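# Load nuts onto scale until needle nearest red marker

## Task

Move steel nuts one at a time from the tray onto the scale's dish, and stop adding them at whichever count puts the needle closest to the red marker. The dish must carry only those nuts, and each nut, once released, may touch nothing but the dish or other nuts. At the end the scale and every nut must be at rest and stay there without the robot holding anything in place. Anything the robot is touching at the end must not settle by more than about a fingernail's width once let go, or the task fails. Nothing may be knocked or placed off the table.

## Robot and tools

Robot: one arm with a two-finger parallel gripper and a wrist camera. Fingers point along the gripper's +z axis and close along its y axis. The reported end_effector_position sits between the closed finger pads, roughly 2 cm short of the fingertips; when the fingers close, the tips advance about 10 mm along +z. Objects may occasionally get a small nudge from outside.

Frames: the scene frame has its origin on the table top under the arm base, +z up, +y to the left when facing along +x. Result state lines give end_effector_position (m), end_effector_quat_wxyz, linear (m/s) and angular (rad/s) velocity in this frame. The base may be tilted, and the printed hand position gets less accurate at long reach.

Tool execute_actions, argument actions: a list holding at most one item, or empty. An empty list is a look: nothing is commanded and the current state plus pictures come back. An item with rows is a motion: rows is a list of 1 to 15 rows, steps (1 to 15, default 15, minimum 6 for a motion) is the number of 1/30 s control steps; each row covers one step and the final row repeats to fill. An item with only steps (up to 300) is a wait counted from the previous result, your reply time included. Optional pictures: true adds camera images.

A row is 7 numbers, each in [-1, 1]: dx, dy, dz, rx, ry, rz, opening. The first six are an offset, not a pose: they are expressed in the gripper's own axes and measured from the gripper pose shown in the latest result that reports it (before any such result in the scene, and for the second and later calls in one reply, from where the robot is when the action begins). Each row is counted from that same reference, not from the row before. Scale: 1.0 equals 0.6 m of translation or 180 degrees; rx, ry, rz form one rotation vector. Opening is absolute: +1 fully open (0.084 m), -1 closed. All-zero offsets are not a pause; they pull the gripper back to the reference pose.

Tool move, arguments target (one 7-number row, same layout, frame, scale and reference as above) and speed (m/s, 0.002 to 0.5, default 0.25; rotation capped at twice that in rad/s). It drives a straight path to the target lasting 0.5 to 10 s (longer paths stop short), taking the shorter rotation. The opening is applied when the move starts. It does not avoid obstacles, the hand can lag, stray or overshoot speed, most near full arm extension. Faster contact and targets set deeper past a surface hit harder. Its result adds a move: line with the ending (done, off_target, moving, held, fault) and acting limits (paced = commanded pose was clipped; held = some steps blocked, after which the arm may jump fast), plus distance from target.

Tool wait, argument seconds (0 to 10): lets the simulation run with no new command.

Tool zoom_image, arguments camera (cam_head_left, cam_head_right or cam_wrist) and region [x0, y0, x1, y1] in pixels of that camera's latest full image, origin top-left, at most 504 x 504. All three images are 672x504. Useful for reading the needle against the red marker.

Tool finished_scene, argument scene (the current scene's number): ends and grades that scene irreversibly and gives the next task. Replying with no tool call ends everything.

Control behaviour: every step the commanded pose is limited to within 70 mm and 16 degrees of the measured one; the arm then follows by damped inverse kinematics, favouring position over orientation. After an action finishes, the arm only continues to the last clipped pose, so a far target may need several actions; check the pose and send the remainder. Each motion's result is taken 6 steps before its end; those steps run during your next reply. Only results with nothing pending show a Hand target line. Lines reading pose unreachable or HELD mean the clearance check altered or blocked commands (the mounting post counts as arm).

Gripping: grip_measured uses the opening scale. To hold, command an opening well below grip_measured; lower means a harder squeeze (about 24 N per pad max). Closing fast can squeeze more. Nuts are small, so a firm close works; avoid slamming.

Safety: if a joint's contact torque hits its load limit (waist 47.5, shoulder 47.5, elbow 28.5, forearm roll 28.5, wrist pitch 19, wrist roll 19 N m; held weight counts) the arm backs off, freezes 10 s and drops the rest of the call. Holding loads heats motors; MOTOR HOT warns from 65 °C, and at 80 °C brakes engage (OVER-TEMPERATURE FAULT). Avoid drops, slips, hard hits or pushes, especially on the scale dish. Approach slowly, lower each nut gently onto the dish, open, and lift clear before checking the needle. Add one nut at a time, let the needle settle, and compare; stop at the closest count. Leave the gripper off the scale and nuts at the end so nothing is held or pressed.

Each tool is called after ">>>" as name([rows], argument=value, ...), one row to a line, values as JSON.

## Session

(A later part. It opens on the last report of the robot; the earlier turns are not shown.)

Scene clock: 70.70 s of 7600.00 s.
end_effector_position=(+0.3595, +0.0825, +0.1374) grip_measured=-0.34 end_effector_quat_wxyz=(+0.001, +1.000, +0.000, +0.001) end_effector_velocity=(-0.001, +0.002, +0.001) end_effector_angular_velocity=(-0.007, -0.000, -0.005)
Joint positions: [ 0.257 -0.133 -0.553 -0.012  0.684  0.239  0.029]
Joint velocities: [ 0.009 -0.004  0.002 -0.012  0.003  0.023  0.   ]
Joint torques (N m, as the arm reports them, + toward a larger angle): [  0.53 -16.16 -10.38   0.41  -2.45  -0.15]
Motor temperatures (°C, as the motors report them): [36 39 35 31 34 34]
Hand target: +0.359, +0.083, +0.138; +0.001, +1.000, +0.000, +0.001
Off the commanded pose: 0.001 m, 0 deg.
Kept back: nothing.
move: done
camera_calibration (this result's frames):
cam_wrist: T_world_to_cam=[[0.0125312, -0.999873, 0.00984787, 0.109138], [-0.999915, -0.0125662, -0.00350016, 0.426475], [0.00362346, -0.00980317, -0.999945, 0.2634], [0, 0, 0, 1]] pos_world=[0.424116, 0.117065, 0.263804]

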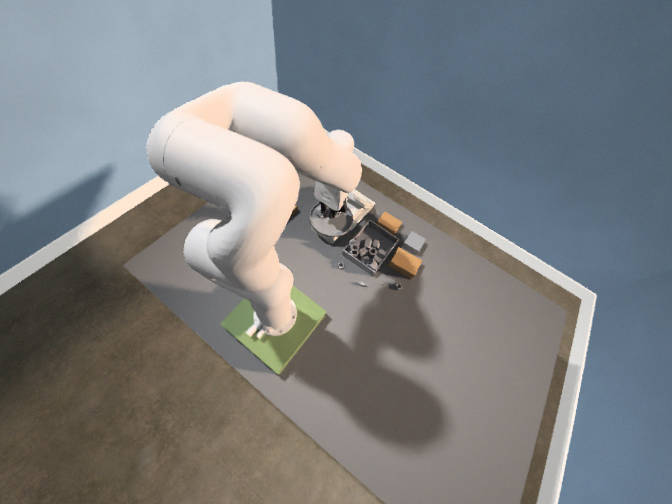

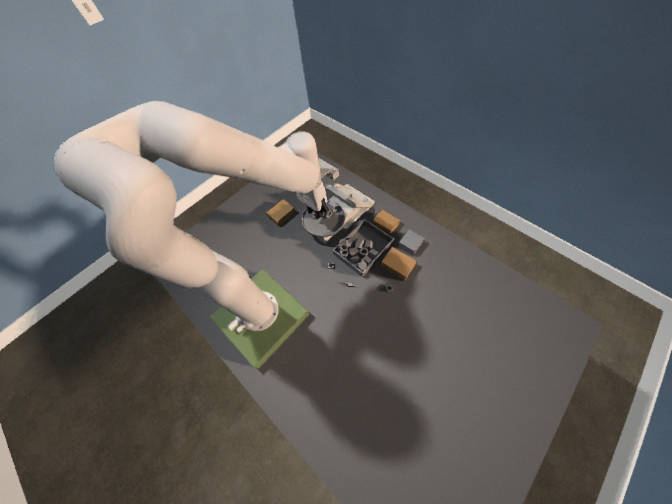

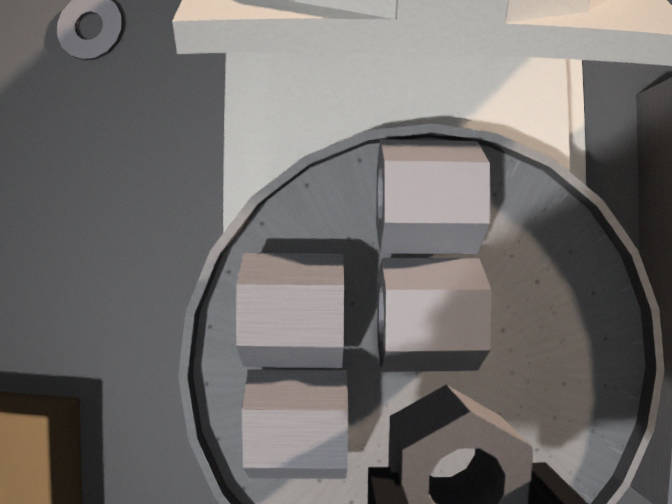

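>>> move(target=[-0.0045,0,0.059,0,0,0,-0.7], speed=0.09)

>>> move(target=[0,0,0.0055,0,0,0,-0.7], speed=0.01)

Scene clock: 71.80 s of 7600.00 s.
end_effector_position=(+0.3570, +0.0826, +0.1024) grip_measured=-0.34 end_effector_quat_wxyz=(+0.001, +1.000, +0.001, +0.001) end_effector_velocity=(+0.000, +0.000, -0.002) end_effector_angular_velocity=(+0.001, -0.002, -0.000)
Joint positions: [ 0.257 -0.043 -0.521 -0.014  0.561  0.242  0.029]
Joint velocities: [ 0.     0.006  0.002  0.001 -0.01  -0.001  0.   ]
Joint torques (N m, as the arm reports them, + toward a larger angle): [  0.93 -16.71  -9.56   0.52  -2.26  -0.06]
Motor temperatures (°C, as the motors report them): [36 39 36 31 34 34]
Hand target: +0.357, +0.083, +0.102; +0.001, +1.000, +0.001, +0.001
Off the commanded pose: 0.000 m, 0 deg.
Kept back: nothing.
move: done
camera_calibration (this result's frames):
cam_wrist: T_world_to_cam=[[0.0126829, -0.999874, 0.00952191, 0.109593], [-0.999911, -0.0127214, -0.00398937, 0.423954], [0.00411, -0.00947046, -0.999947, 0.228225], [0, 0, 0, 1]] pos_world=[0.421588, 0.117134, 0.22886]

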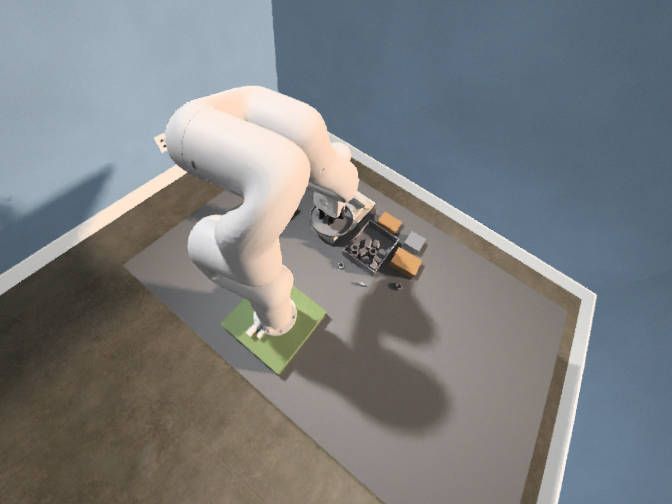

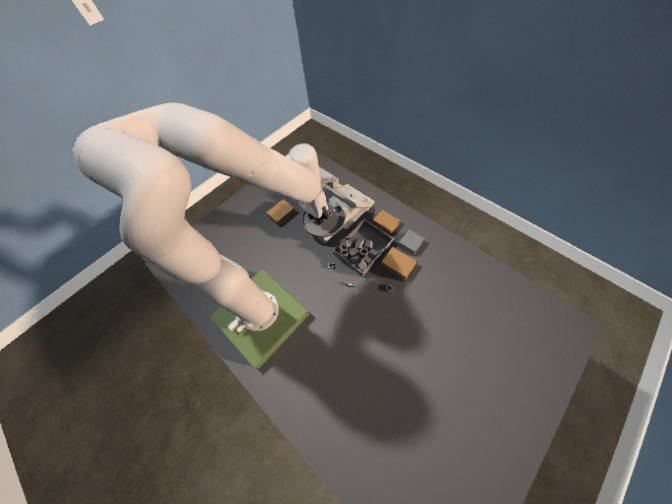

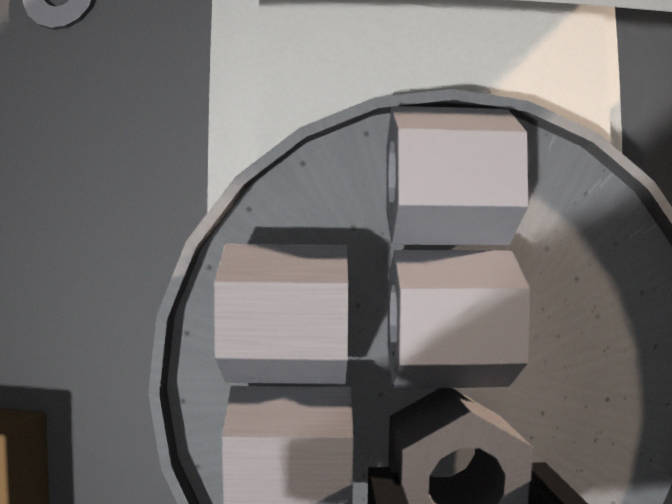

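Scene clock: 72.50 s of 7600.00 s.
end_effector_position=(+0.3570, +0.0826, +0.0992) grip_measured=-0.34 end_effector_quat_wxyz=(+0.001, +1.000, +0.001, +0.001) end_effector_velocity=(-0.000, -0.000, -0.001) end_effector_angular_velocity=(+0.000, +0.001, -0.001)
Joint positions: [ 0.257 -0.033 -0.519 -0.015  0.549  0.242  0.029]
Joint velocities: [-0.001  0.004  0.     0.001 -0.003  0.    -0.   ]
Joint torques (N m, as the arm reports them, + toward a larger angle): [  0.64 -16.46  -9.16   0.42  -2.4   -0.07]
Motor temperatures (°C, as the motors report them): [36 39 36 31 34 34]
Hand target: +0.357, +0.083, +0.099; +0.001, +1.000, +0.001, +0.001
Off the commanded pose: 0.000 m, 0 deg.
Kept back: nothing.
move: done
camera_calibration (this result's frames):
cam_wrist: T_world_to_cam=[[0.0126962, -0.999874, 0.00951717, 0.109619], [-0.999911, -0.0127339, -0.00391346, 0.423919], [0.00403416, -0.00946664, -0.999947, 0.22504], [0, 0, 0, 1]] pos_world=[0.421582, 0.117134, 0.225644]

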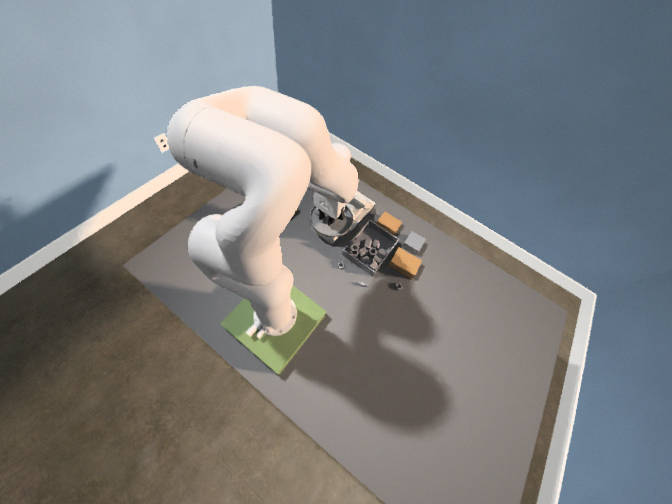

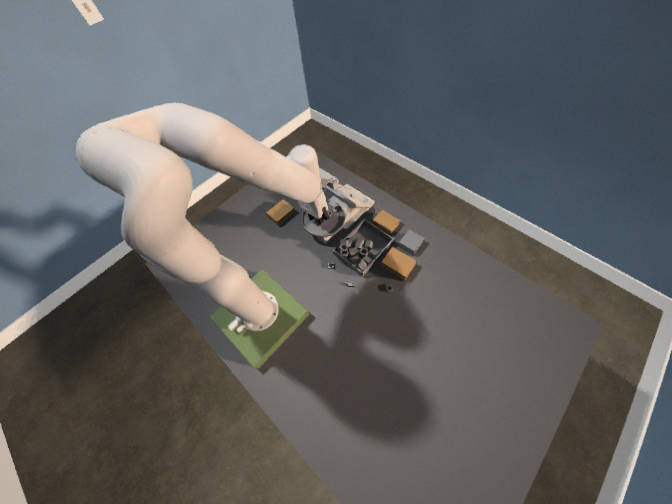

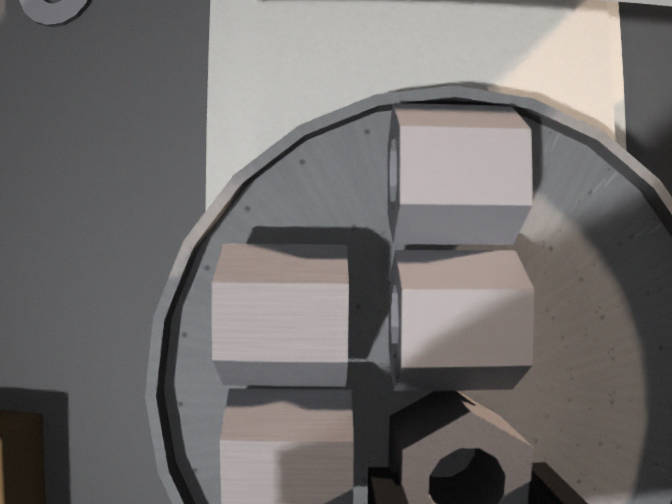

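>>> execute_actions([
  {"rows":[[0,0,0.001,0,0,0,-0.7],[0,0,0.001,0,0,0,-0.7],[0,0,0.001,0,0,0,-0.2],[0,0,0.001,0,0,0,-0.2],[0,0,0.001,0,0,0,-0.2],[0,0,0.001,0,0,0,-0.2],[0,0,0.001,0,0,0,-0.2],[0,0,-0.004,0,0,0,-0.2],[0,0,-0.012,0,0,0,-0.2],[0,0,-0.022,0,0,0,-0.2],[0,0,-0.032,0,0,0,-0.2],[0,0,-0.041,0,0,0,-0.2],[0,0,-0.047,0,0,0,-0.2],[0,0,-0.05,0,0,0,-0.2]],"steps":15},
])

>>> move(target=[-0.062,0.35,0,0,0,0,-0.2], speed=0.4)

Scene clock: 73.13 s of 7600.00 s.
end_effector_position=(+0.3571, +0.0826, +0.0992) grip_measured=-0.22 end_effector_quat_wxyz=(+0.001, +1.000, +0.001, +0.001) end_effector_velocity=(-0.010, -0.002, +0.016) end_effector_angular_velocity=(-0.007, +0.029, +0.001)
Joint positions: [ 0.257 -0.033 -0.519 -0.015  0.549  0.242  0.034]
Joint velocities: [ 0.001 -0.063  0.001  0.001  0.092 -0.001  0.006]
Joint torques (N m, as the arm reports them, + toward a larger angle): [  0.87 -18.66  -9.37   0.32  -1.83   0.02]
Motor temperatures (°C, as the motors report them): [36 39 36 31 34 34]
Steps of this call (steps 1 to 10: nothing new was sent; steps 11 to 19: the first 9 steps of this action). Readings (end_effector_position):
11: (+0.3570, +0.0826, +0.0991)
12: (+0.3571, +0.0826, +0.0991)
14: (+0.3570, +0.0826, +0.0989)
18: (+0.3573, +0.0827, +0.0989)
19: the state above

Scene clock: 74.97 s of 7600.00 s.
end_effector_position=(+0.3192, -0.1263, +0.1275) grip_measured=-0.22 end_effector_quat_wxyz=(-0.000, +1.000, +0.001, +0.001) end_effector_velocity=(+0.001, -0.002, +0.001) end_effector_angular_velocity=(+0.002, -0.003, +0.001)
Joint positions: [-0.348 -0.199 -0.453 -0.006  0.647 -0.371  0.035]
Joint velocities: [-0.007  0.003 -0.006  0.006  0.001 -0.013 -0.   ]
Joint torques (N m, as the arm reports them, + toward a larger angle): [  1.07 -13.78  -9.72   0.54  -2.21  -0.14]
Motor temperatures (°C, as the motors report them): [36 39 36 31 34 34]
Hand target: +0.319, -0.127, +0.128; -0.000, +1.000, +0.001, +0.001
Off your previous action's commanded pose: 0.012 m, 0 deg at its last step (step 6 of this call).
Off the commanded pose: 0.001 m, 0 deg.
Kept back: nothing.
move: done; limits=paced
camera_calibration (this result's frames):
cam_wrist: T_world_to_cam=[[0.0129831, -0.999885, 0.00786779, -0.0989557], [-0.99991, -0.0130089, -0.00324469, 0.383439], [0.00334667, -0.00782496, -0.999964, 0.251959], [0, 0, 0, 1]] pos_world=[0.383846, -0.0919846, 0.253972]

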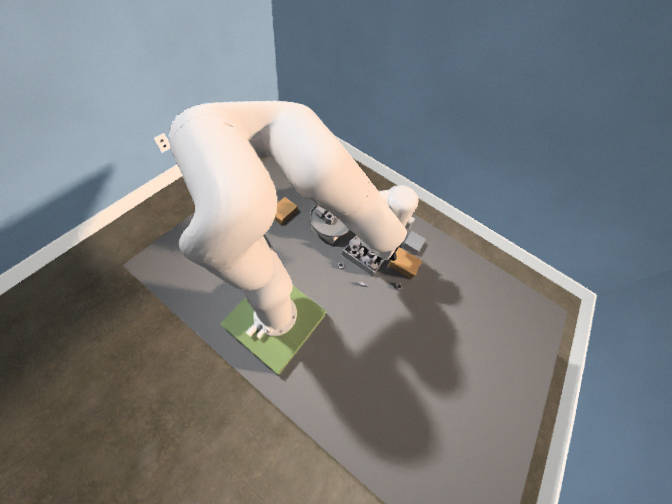

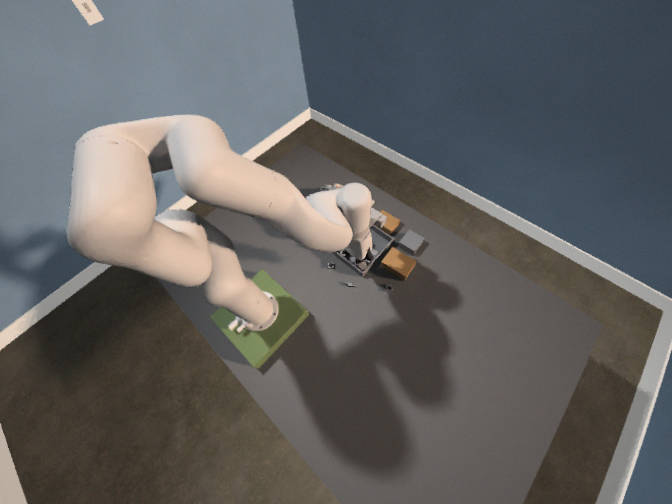

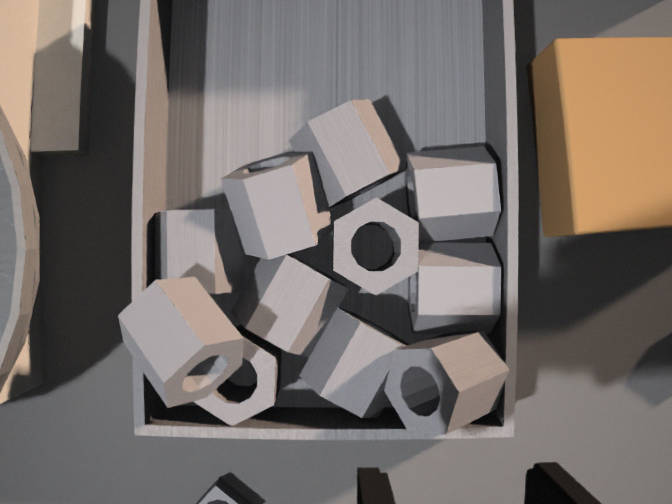

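>>> zoom_image(camera="cam_wrist", region=[110,80,530,440])

Region (110, 80, 530, 440) of cam_wrist's 672x504 image, scaled by 1.200, with more detail than that image has; it fills the top 432 rows of this view, and the rest is white.

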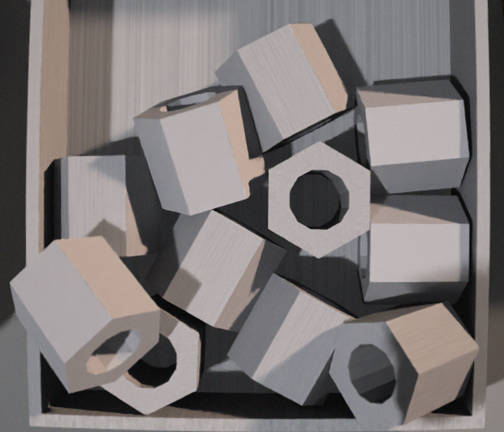

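>>> zoom_image(camera="cam_wrist", region=[100,260,290,440])

Region (100, 260, 290, 440) of cam_wrist's 672x504 image, scaled by 2.653, with more detail than that image has; it fills the top 477 rows of this view, and the rest is white.

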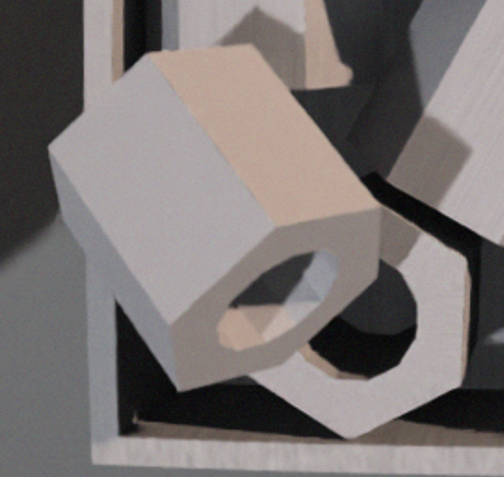

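>>> move(target=[0.0592,-0.1945,0.0543,-0.1416,-0.0608,0.2534,-0.2], speed=0.4)

Scene clock: 80.47 s of 7600.00 s.
end_effector_position=(+0.3552, -0.0106, +0.0956) grip_measured=-0.22 end_effector_quat_wxyz=(+0.214, +0.894, -0.383, -0.091) end_effector_velocity=(+0.007, +0.003, +0.003) end_effector_angular_velocity=(-0.001, -0.013, -0.001)
Joint positions: [ 0.157  0.204 -0.833 -0.322  1.039  1.165  0.035]
Joint velocities: [ 0.006  0.005 -0.018  0.001  0.003  0.006  0.   ]
Joint torques (N m, as the arm reports them, + toward a larger angle): [  0.61 -20.38  -8.77   0.42  -0.85   0.  ]
Motor temperatures (°C, as the motors report them): [36 39 36 31 34 34]
Hand target: +0.355, -0.010, +0.095; +0.215, +0.894, -0.383, -0.091
Off the commanded pose: 0.001 m, 0 deg.
Kept back: nothing.
move: done
camera_calibration (this result's frames):
cam_wrist: T_world_to_cam=[[-0.635817, -0.619982, 0.459739, 0.207841], [-0.697396, 0.716683, 0.0019896, 0.320609], [-0.33072, -0.319355, -0.888052, 0.325463], [0, 0, 0, 1]] pos_world=[0.463377, 0.00302042, 0.192837]

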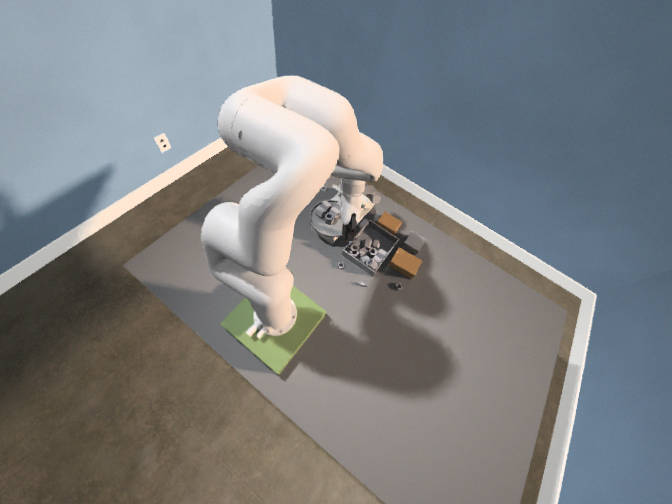

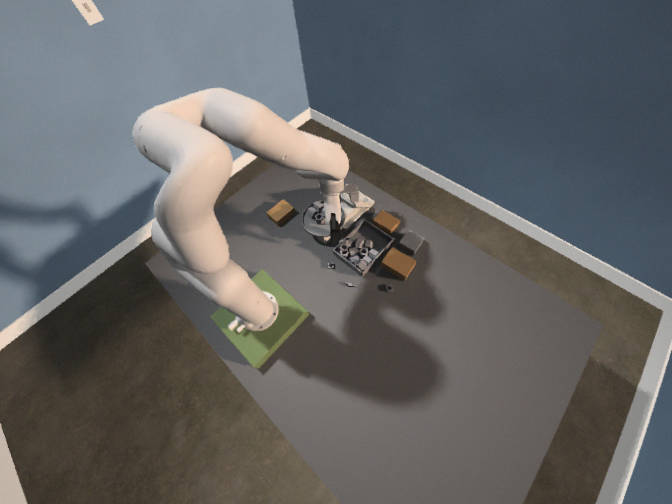

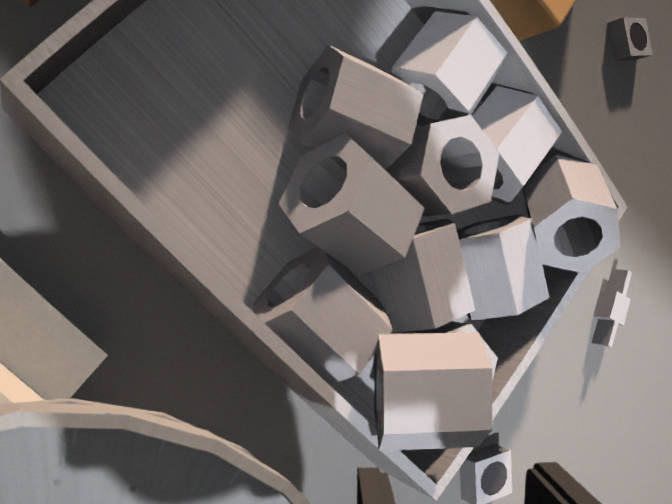

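>>> zoom_image(camera="cam_wrist", region=[330,310,560,504])

Region (330, 310, 560, 504) of cam_wrist's 672x504 image, scaled by 2.191, with more detail than that image has; it fills the top 425 rows of this view, and the rest is white.

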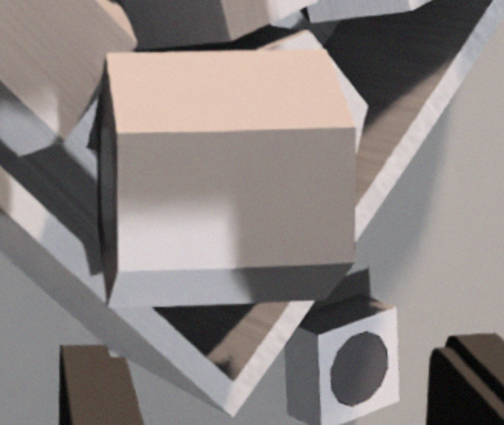

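>>> move(target=[0.0455,-0.003,0.02,0,0,-0.004,-0.2], speed=0.1)

>>> move(target=[0,0,0.027,0,0,0,-0.2], speed=0.025)

Scene clock: 83.53 s of 7600.00 s.
end_effector_position=(+0.3711, -0.0328, +0.0842) grip_measured=-0.21 end_effector_quat_wxyz=(+0.214, +0.896, -0.378, -0.092) end_effector_velocity=(+0.001, -0.001, -0.001) end_effector_angular_velocity=(+0.000, +0.001, -0.000)
Joint positions: [ 0.1    0.267 -0.88  -0.353  1.013  1.122  0.035]
Joint velocities: [-0.002  0.003 -0.002 -0.001 -0.001 -0.001 -0.   ]
Joint torques (N m, as the arm reports them, + toward a larger angle): [  0.69 -21.9   -8.73   0.16  -0.63  -0.02]
Motor temperatures (°C, as the motors report them): [36 39 35 31 34 34]
Hand target: +0.371, -0.033, +0.084; +0.214, +0.896, -0.378, -0.092
Off the commanded pose: 0.000 m, 0 deg.
Kept back: nothing.
move: done
camera_calibration (this result's frames):
cam_wrist: T_world_to_cam=[[-0.626971, -0.629096, 0.459506, 0.205836], [-0.705428, 0.708739, 0.00779622, 0.349915], [-0.330575, -0.31926, -0.88814, 0.313498], [0, 0, 0, 1]] pos_world=[0.479528, -0.0184196, 0.181119]

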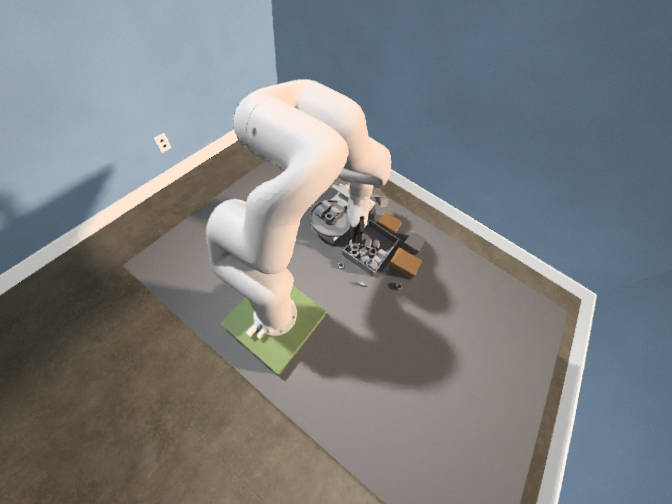

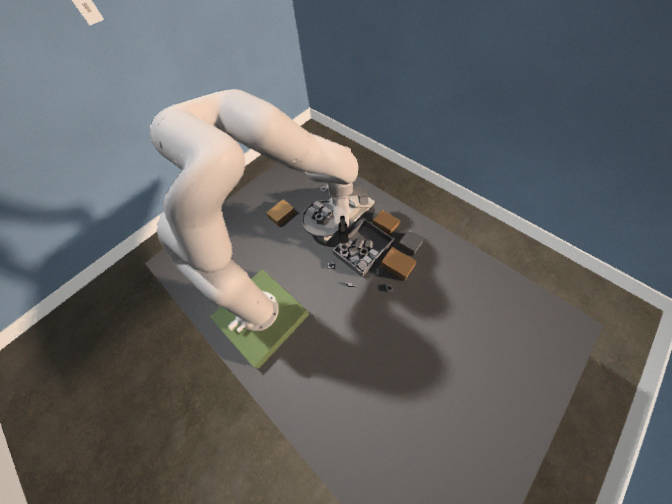

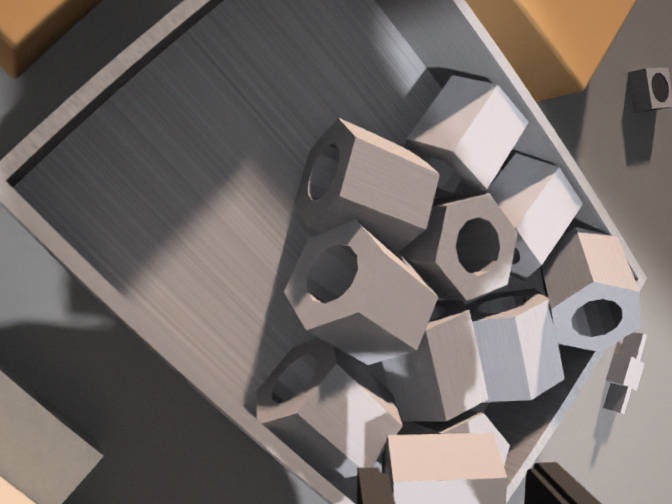

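Scene clock: 84.47 s of 7600.00 s.
end_effector_position=(+0.3659, -0.0378, +0.0699) grip_measured=-0.21 end_effector_quat_wxyz=(+0.213, +0.896, -0.378, -0.092) end_effector_velocity=(+0.000, -0.000, -0.001) end_effector_angular_velocity=(+0.002, -0.002, -0.001)
Joint positions: [ 0.086  0.288 -0.856 -0.37   0.969  1.132  0.035]
Joint velocities: [-0.002  0.002  0.002 -0.    -0.006  0.001 -0.   ]
Joint torques (N m, as the arm reports them, + toward a larger angle): [  0.82 -21.84  -8.69   0.42  -0.65  -0.08]
Motor temperatures (°C, as the motors report them): [36 39 35 31 34 34]
Hand target: +0.366, -0.038, +0.070; +0.213, +0.896, -0.378, -0.092
Off the commanded pose: 0.000 m, 0 deg.
Kept back: nothing.
move: done
camera_calibration (this result's frames):
cam_wrist: T_world_to_cam=[[-0.626955, -0.629197, 0.459391, 0.206015], [-0.705467, 0.708699, 0.00786897, 0.349867], [-0.330521, -0.319152, -0.888199, 0.297513], [0, 0, 0, 1]] pos_world=[0.474316, -0.0233743, 0.166856]

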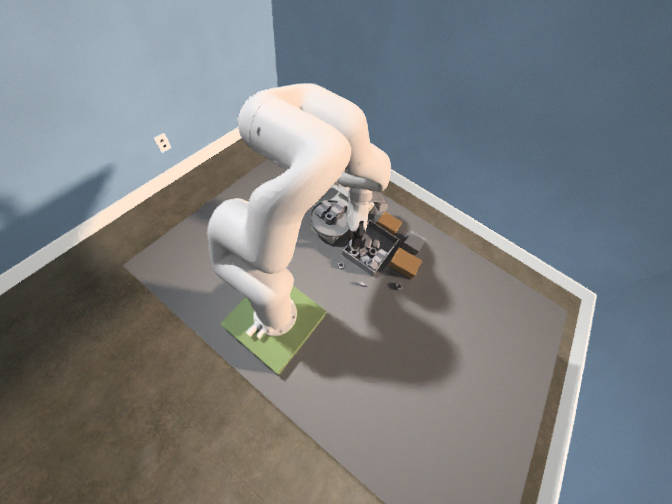

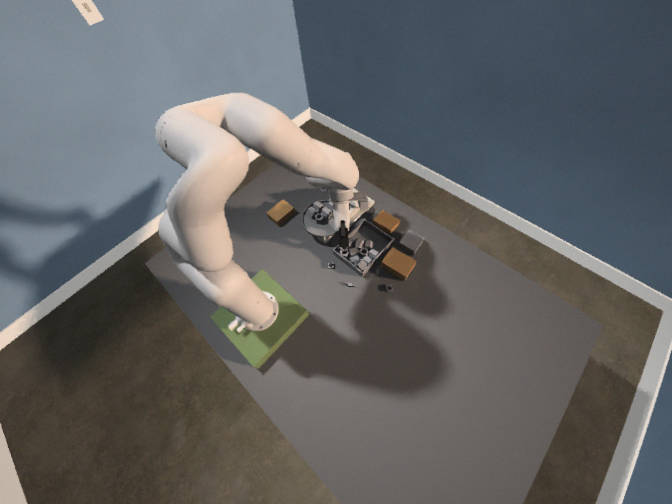

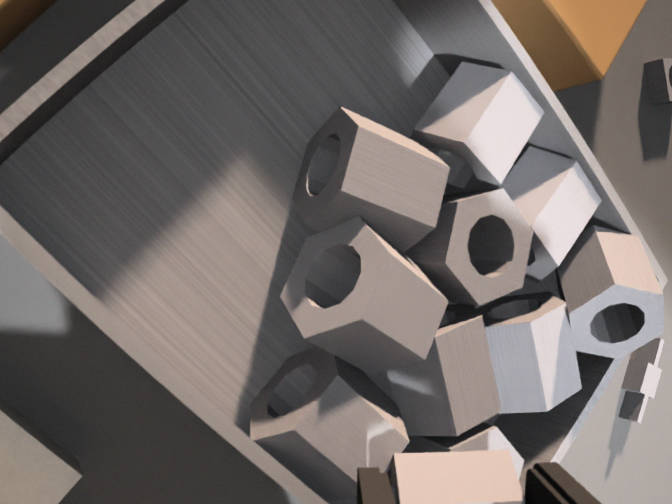

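>>> execute_actions([
  {"rows":[[0,0,0.001,0,0,0,-0.2],[0,0,0.002,0,0,0,-0.2],[0,0,0.003,0,0,0,-0.2],[0,0,0.0035,0,0,0,-0.2],[0,0,0.0035,0,0,0,-0.2],[0,0,0.0035,0,0,0,-0.2],[0,0,0.0035,0,0,0,-0.2],[0,0,0.0035,0,0,0,-0.4],[0,0,0.0035,0,0,0,-0.5],[0,0,0.0035,0,0,0,-0.65]],"steps":15},
])

>>> move(target=[0,0.04,-0.079,0,0,0,-0.65], speed=0.15)

Scene clock: 85.10 s of 7600.00 s.
end_effector_position=(+0.3652, -0.0384, +0.0682) grip_measured=-0.33 end_effector_quat_wxyz=(+0.214, +0.896, -0.378, -0.092) end_effector_velocity=(+0.000, -0.002, -0.000) end_effector_angular_velocity=(-0.003, -0.002, +0.000)
Joint positions: [ 0.084  0.291 -0.854 -0.372  0.964  1.133  0.029]
Joint velocities: [-0.003  0.     0.001 -0.006 -0.002  0.002 -0.002]
Joint torques (N m, as the arm reports them, + toward a larger angle): [  0.79 -21.83  -8.58   0.57  -1.05   0.07]
Motor temperatures (°C, as the motors report them): [36 39 35 31 34 34]
Steps of this call (steps 1 to 10: nothing new was sent; steps 11 to 19: the first 9 steps of this action). Readings (end_effector_position):
11: (+0.3659, -0.0378, +0.0698)
12: (+0.3659, -0.0378, +0.0697)
14: (+0.3658, -0.0380, +0.0694)
18: (+0.3652, -0.0383, +0.0683)
19: the state above

Scene clock: 86.23 s of 7600.00 s.
end_effector_position=(+0.3651, -0.0387, +0.1209) grip_measured=-0.34 end_effector_quat_wxyz=(+0.214, +0.896, -0.378, -0.092) end_effector_velocity=(+0.001, +0.000, +0.003) end_effector_angular_velocity=(+0.001, -0.004, +0.000)
Joint positions: [ 0.094  0.165 -0.868 -0.338  1.098  1.082  0.029]
Joint velocities: [ 0.    -0.005 -0.002  0.002  0.003 -0.002 -0.   ]
Joint torques (N m, as the arm reports them, + toward a larger angle): [  0.8  -20.6   -9.68   0.12  -0.68   0.1 ]
Motor temperatures (°C, as the motors report them): [36 39 35 31 34 34]
Hand target: +0.365, -0.039, +0.121; +0.214, +0.896, -0.378, -0.092
Off your previous action's commanded pose: 0.000 m, 0 deg at its last step (step 6 of this call).
Off the commanded pose: 0.001 m, 0 deg.
Kept back: nothing.
move: done
camera_calibration (this result's frames):
cam_wrist: T_world_to_cam=[[-0.626774, -0.628884, 0.460064, 0.181435], [-0.705302, 0.70886, 0.00809847, 0.349463], [-0.331214, -0.319408, -0.887849, 0.342382], [0, 0, 0, 1]] pos_world=[0.473598, -0.0242597, 0.217682]

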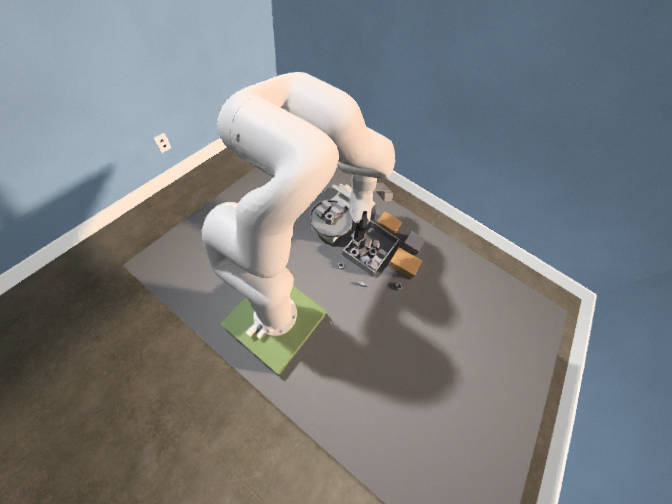

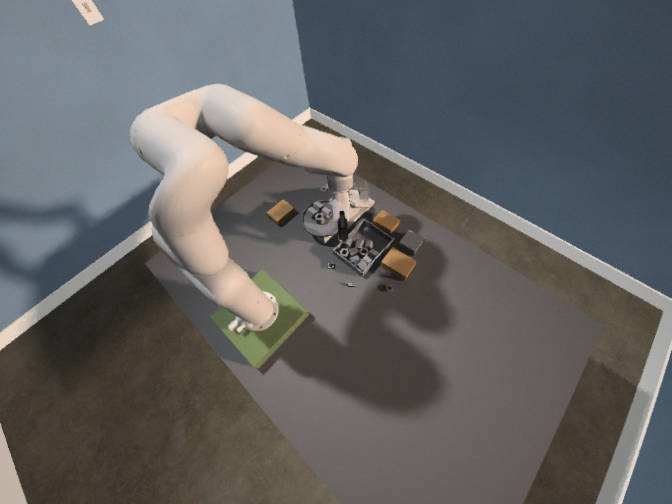

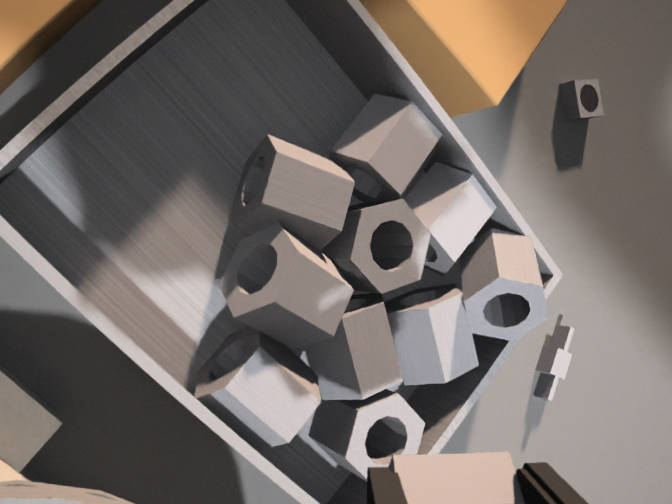

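>>> move(target=[-0.0431,-0.1338,-0.0699,0.1412,0.0607,-0.2494,-0.65], speed=0.4)

Scene clock: 88.57 s of 7600.00 s.
end_effector_position=(+0.4121, +0.0429, +0.1220) grip_measured=-0.34 end_effector_quat_wxyz=(+0.000, +1.000, +0.000, +0.000) end_effector_velocity=(+0.001, +0.001, +0.000) end_effector_angular_velocity=(+0.010, -0.000, +0.009)
Joint positions: [ 0.134  0.048 -0.706 -0.01   0.658  0.115  0.029]
Joint velocities: [-0.001  0.    -0.001  0.016 -0.    -0.023 -0.   ]
Joint torques (N m, as the arm reports them, + toward a larger angle): [  0.9  -19.21 -10.09   0.42  -2.39  -0.12]
Motor temperatures (°C, as the motors report them): [36 39 36 31 34 34]
Hand target: +0.412, +0.043, +0.122; -0.000, +1.000, +0.000, +0.000
Off the commanded pose: 0.000 m, 0 deg.
Kept back: nothing.
move: done
camera_calibration (this result's frames):
cam_wrist: T_world_to_cam=[[0.0116611, -0.999892, 0.00890143, 0.0695313], [-0.999931, -0.0116751, -0.00152153, 0.478297], [0.0016253, -0.00888307, -0.999959, 0.248146], [0, 0, 0, 1]] pos_world=[0.47705, 0.0773122, 0.248245]

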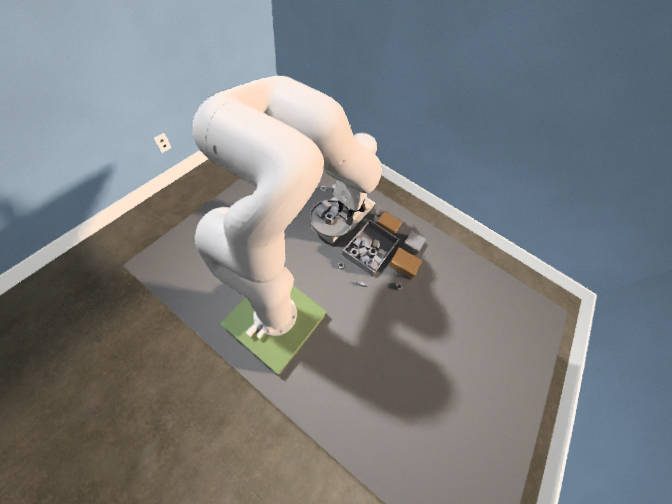

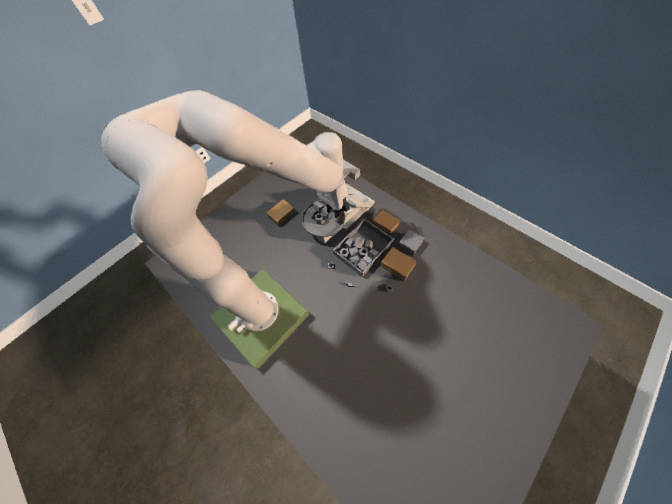

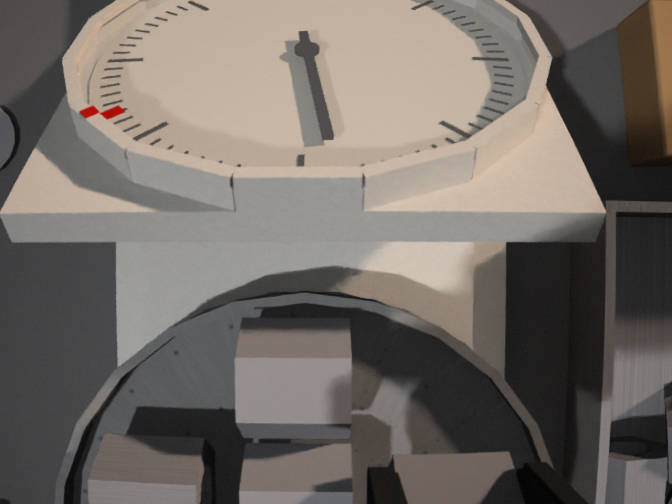

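>>> move(target=[-0.002,0.0015,0.031,0,0,0,-0.65], speed=0.06)

>>> move(target=[0,0,0.005,0,0,0,-0.65], speed=0.01)

Scene clock: 89.73 s of 7600.00 s.
end_effector_position=(+0.4110, +0.0421, +0.1037) grip_measured=-0.34 end_effector_quat_wxyz=(+0.000, +1.000, +0.000, +0.000) end_effector_velocity=(+0.000, +0.001, -0.002) end_effector_angular_velocity=(+0.001, -0.002, +0.000)
Joint positions: [ 0.131  0.091 -0.692 -0.011  0.6    0.114  0.029]
Joint velocities: [ 0.002  0.004  0.001  0.002 -0.007  0.    -0.   ]
Joint torques (N m, as the arm reports them, + toward a larger angle): [  0.81 -19.94  -9.62   0.49  -2.13  -0.17]
Motor temperatures (°C, as the motors report them): [36 39 36 31 34 34]
Hand target: +0.411, +0.042, +0.103; +0.000, +1.000, +0.000, +0.000
Off the commanded pose: 0.000 m, 0 deg.
Kept back: nothing.
move: done
camera_calibration (this result's frames):
cam_wrist: T_world_to_cam=[[0.0117416, -0.999893, 0.00875652, 0.068858], [-0.999929, -0.0117577, -0.00178778, 0.477199], [0.00189055, -0.00873491, -0.99996, 0.229728], [0, 0, 0, 1]] pos_world=[0.475923, 0.0764681, 0.229969]

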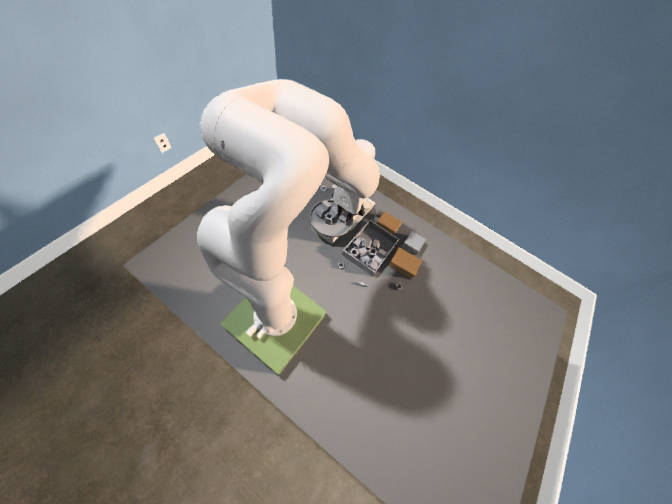

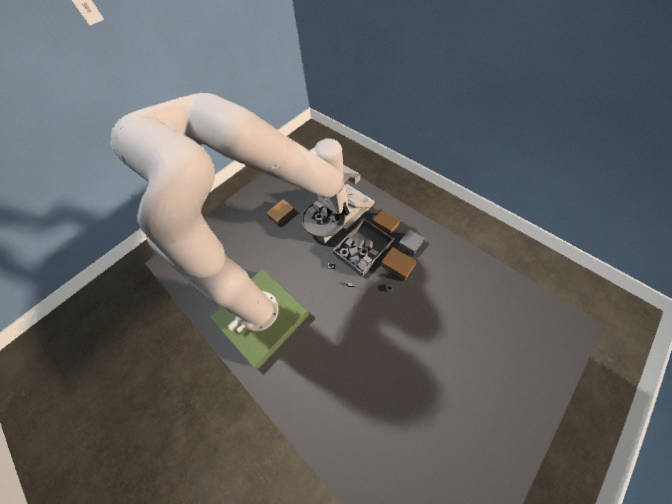

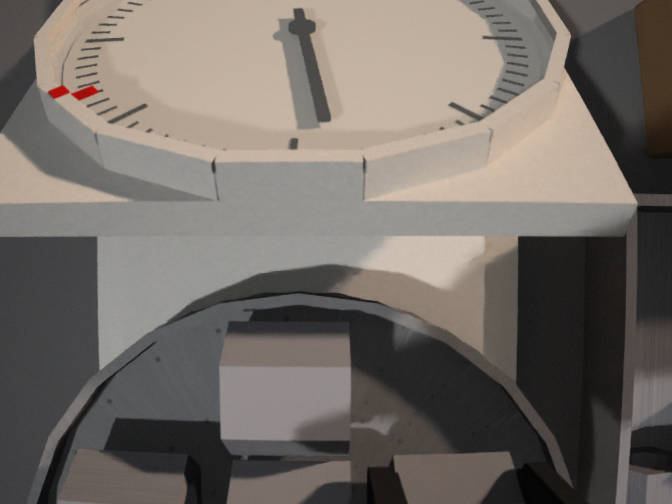

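Scene clock: 90.43 s of 7600.00 s.
end_effector_position=(+0.4113, +0.0421, +0.1010) grip_measured=-0.34 end_effector_quat_wxyz=(+0.000, +1.000, +0.000, +0.001) end_effector_velocity=(-0.001, +0.000, -0.002) end_effector_angular_velocity=(-0.001, +0.003, +0.002)
Joint positions: [ 0.131  0.098 -0.691 -0.011  0.591  0.114  0.029]
Joint velocities: [ 0.001  0.004  0.001 -0.002 -0.002  0.    -0.   ]
Joint torques (N m, as the arm reports them, + toward a larger angle): [  0.88 -19.05  -9.07   0.52  -2.16  -0.08]
Motor temperatures (°C, as the motors report them): [36 39 36 31 34 34]
Hand target: +0.411, +0.042, +0.101; +0.000, +1.000, +0.000, +0.000
Off the commanded pose: 0.000 m, 0 deg.
Kept back: nothing.
move: done
camera_calibration (this result's frames):
cam_wrist: T_world_to_cam=[[0.0116935, -0.999894, 0.00866946, 0.0689147], [-0.999928, -0.0117162, -0.0025721, 0.477551], [0.0026734, -0.00863876, -0.999959, 0.226771], [0, 0, 0, 1]] pos_world=[0.476105, 0.0764615, 0.227393]

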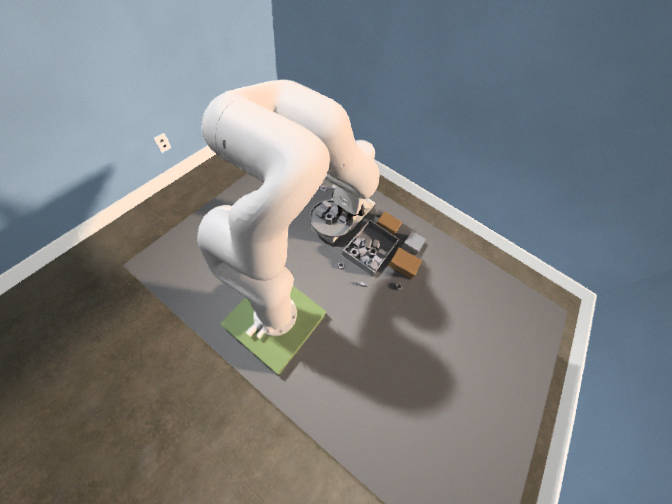

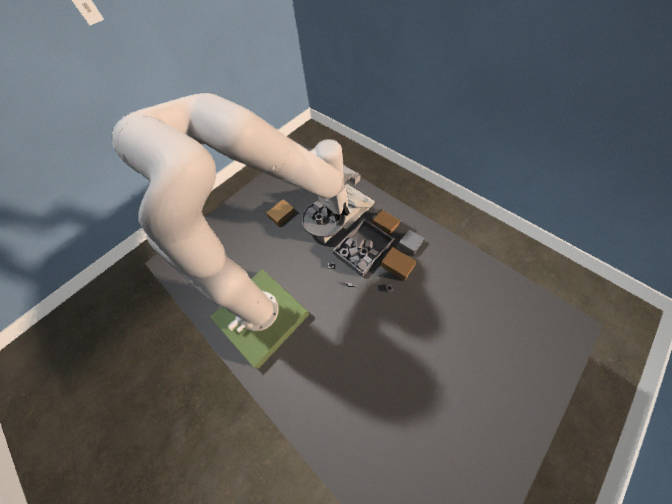

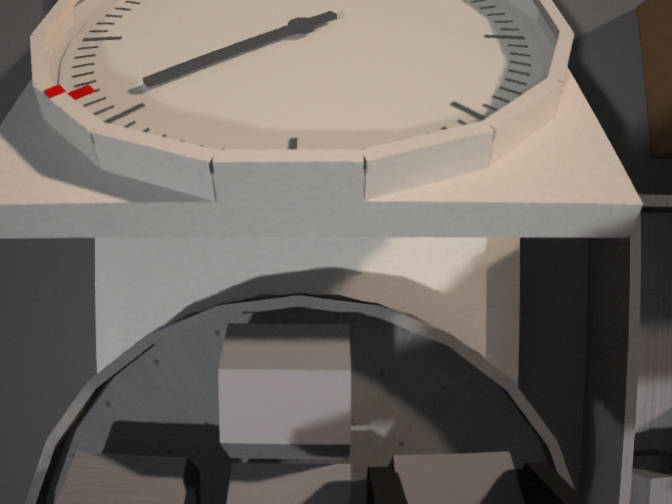

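>>> execute_actions(actions=[])

Scene clock: 91.00 s of 7600.00 s.
end_effector_position=(+0.4111, +0.0421, +0.1007) grip_measured=-0.34 end_effector_quat_wxyz=(+0.000, +1.000, +0.000, +0.000) end_effector_velocity=(-0.000, -0.000, -0.000) end_effector_angular_velocity=(+0.000, -0.000, -0.001)
Joint positions: [ 0.131  0.099 -0.691 -0.011  0.591  0.114  0.029]
Joint velocities: [-0.    -0.     0.001  0.    -0.001 -0.     0.   ]
Joint torques (N m, as the arm reports them, + toward a larger angle): [  0.77 -18.32  -8.87   0.43  -1.99   0.03]
Motor temperatures (°C, as the motors report them): [36 39 36 31 34 34]
Hand target: +0.411, +0.042, +0.101; +0.000, +1.000, +0.000, +0.000
Off the commanded pose: 0.000 m, 0 deg.
Kept back: nothing.
Steps of this call (steps 1 to 17: nothing new was sent). Readings (end_effector_position):
1: (+0.4113, +0.0421, +0.1010)
2: (+0.4113, +0.0421, +0.1009)
4: (+0.4113, +0.0421, +0.1009)
8: (+0.4112, +0.0421, +0.1008)
17: the state above
camera_calibration (this result's frames):
cam_wrist: T_world_to_cam=[[0.0117416, -0.999893, 0.00871749, 0.0689003], [-0.999929, -0.0117594, -0.00199844, 0.477291], [0.00210074, -0.00869341, -0.99996, 0.226708], [0, 0, 0, 1]] pos_world=[0.475972, 0.0764765, 0.227052]

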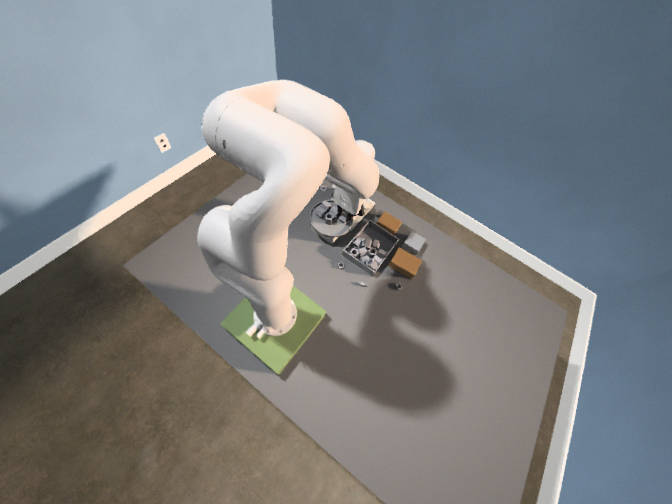

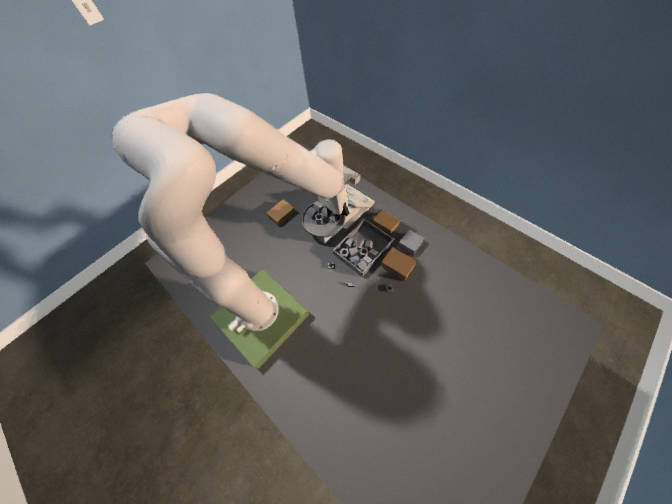

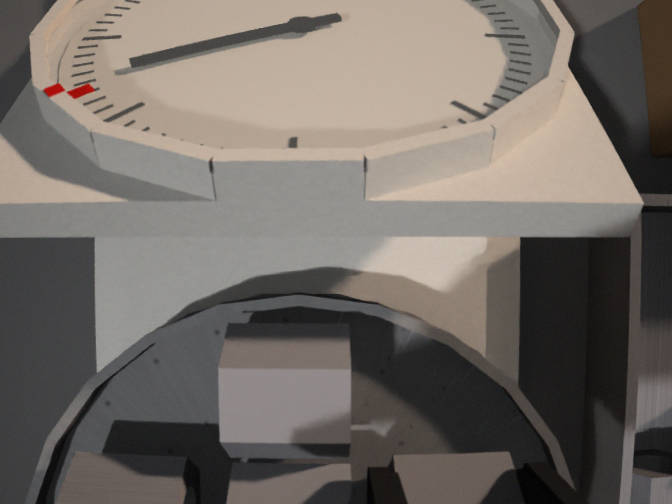

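>>> execute_actions([
  {"rows":[[0,0,0,0,0,0,-0.2],[0,0,0,0,0,0,-0.2],[0,0,0,0,0,0,-0.2],[0,0,0,0,0,0,-0.2],[0,0,0,0,0,0,-0.2],[0,0,0,0,0,0,-0.2],[0,0,-0.003,0,0,0,-0.2],[0,0,-0.008,0,0,0,-0.2],[0,0,-0.015,0,0,0,-0.2],[0,0,-0.023,0,0,0,-0.2],[0,0,-0.032,0,0,0,-0.2],[0,0,-0.041,0,0,0,-0.2],[0,0,-0.049,0,0,0,-0.2],[0,0,-0.056,0,0,0,-0.2],[0,0,-0.06,0,0,0,-0.2]]},
])

Scene clock: 91.57 s of 7600.00 s.
end_effector_position=(+0.4107, +0.0421, +0.1015) grip_measured=-0.22 end_effector_quat_wxyz=(+0.000, +1.000, +0.000, -0.000) end_effector_velocity=(-0.013, -0.001, +0.023) end_effector_angular_velocity=(-0.006, +0.037, +0.003)
Joint positions: [ 0.132  0.096 -0.691 -0.011  0.594  0.114  0.035]
Joint velocities: [ 0.002 -0.077  0.002 -0.001  0.113 -0.     0.001]
Joint torques (N m, as the arm reports them, + toward a larger angle): [  0.72 -20.91  -9.93   0.32  -2.06   0.03]
Motor temperatures (°C, as the motors report them): [36 39 36 31 34 34]
Steps of this call (steps 1 to 8: nothing new was sent; steps 9 to 17: the first 9 steps of this action). Readings (end_effector_position):
9: (+0.4111, +0.0421, +0.1007)
10: (+0.4111, +0.0421, +0.1007)
12: (+0.4111, +0.0421, +0.1007)
16: (+0.4110, +0.0421, +0.1009)
17: the state above


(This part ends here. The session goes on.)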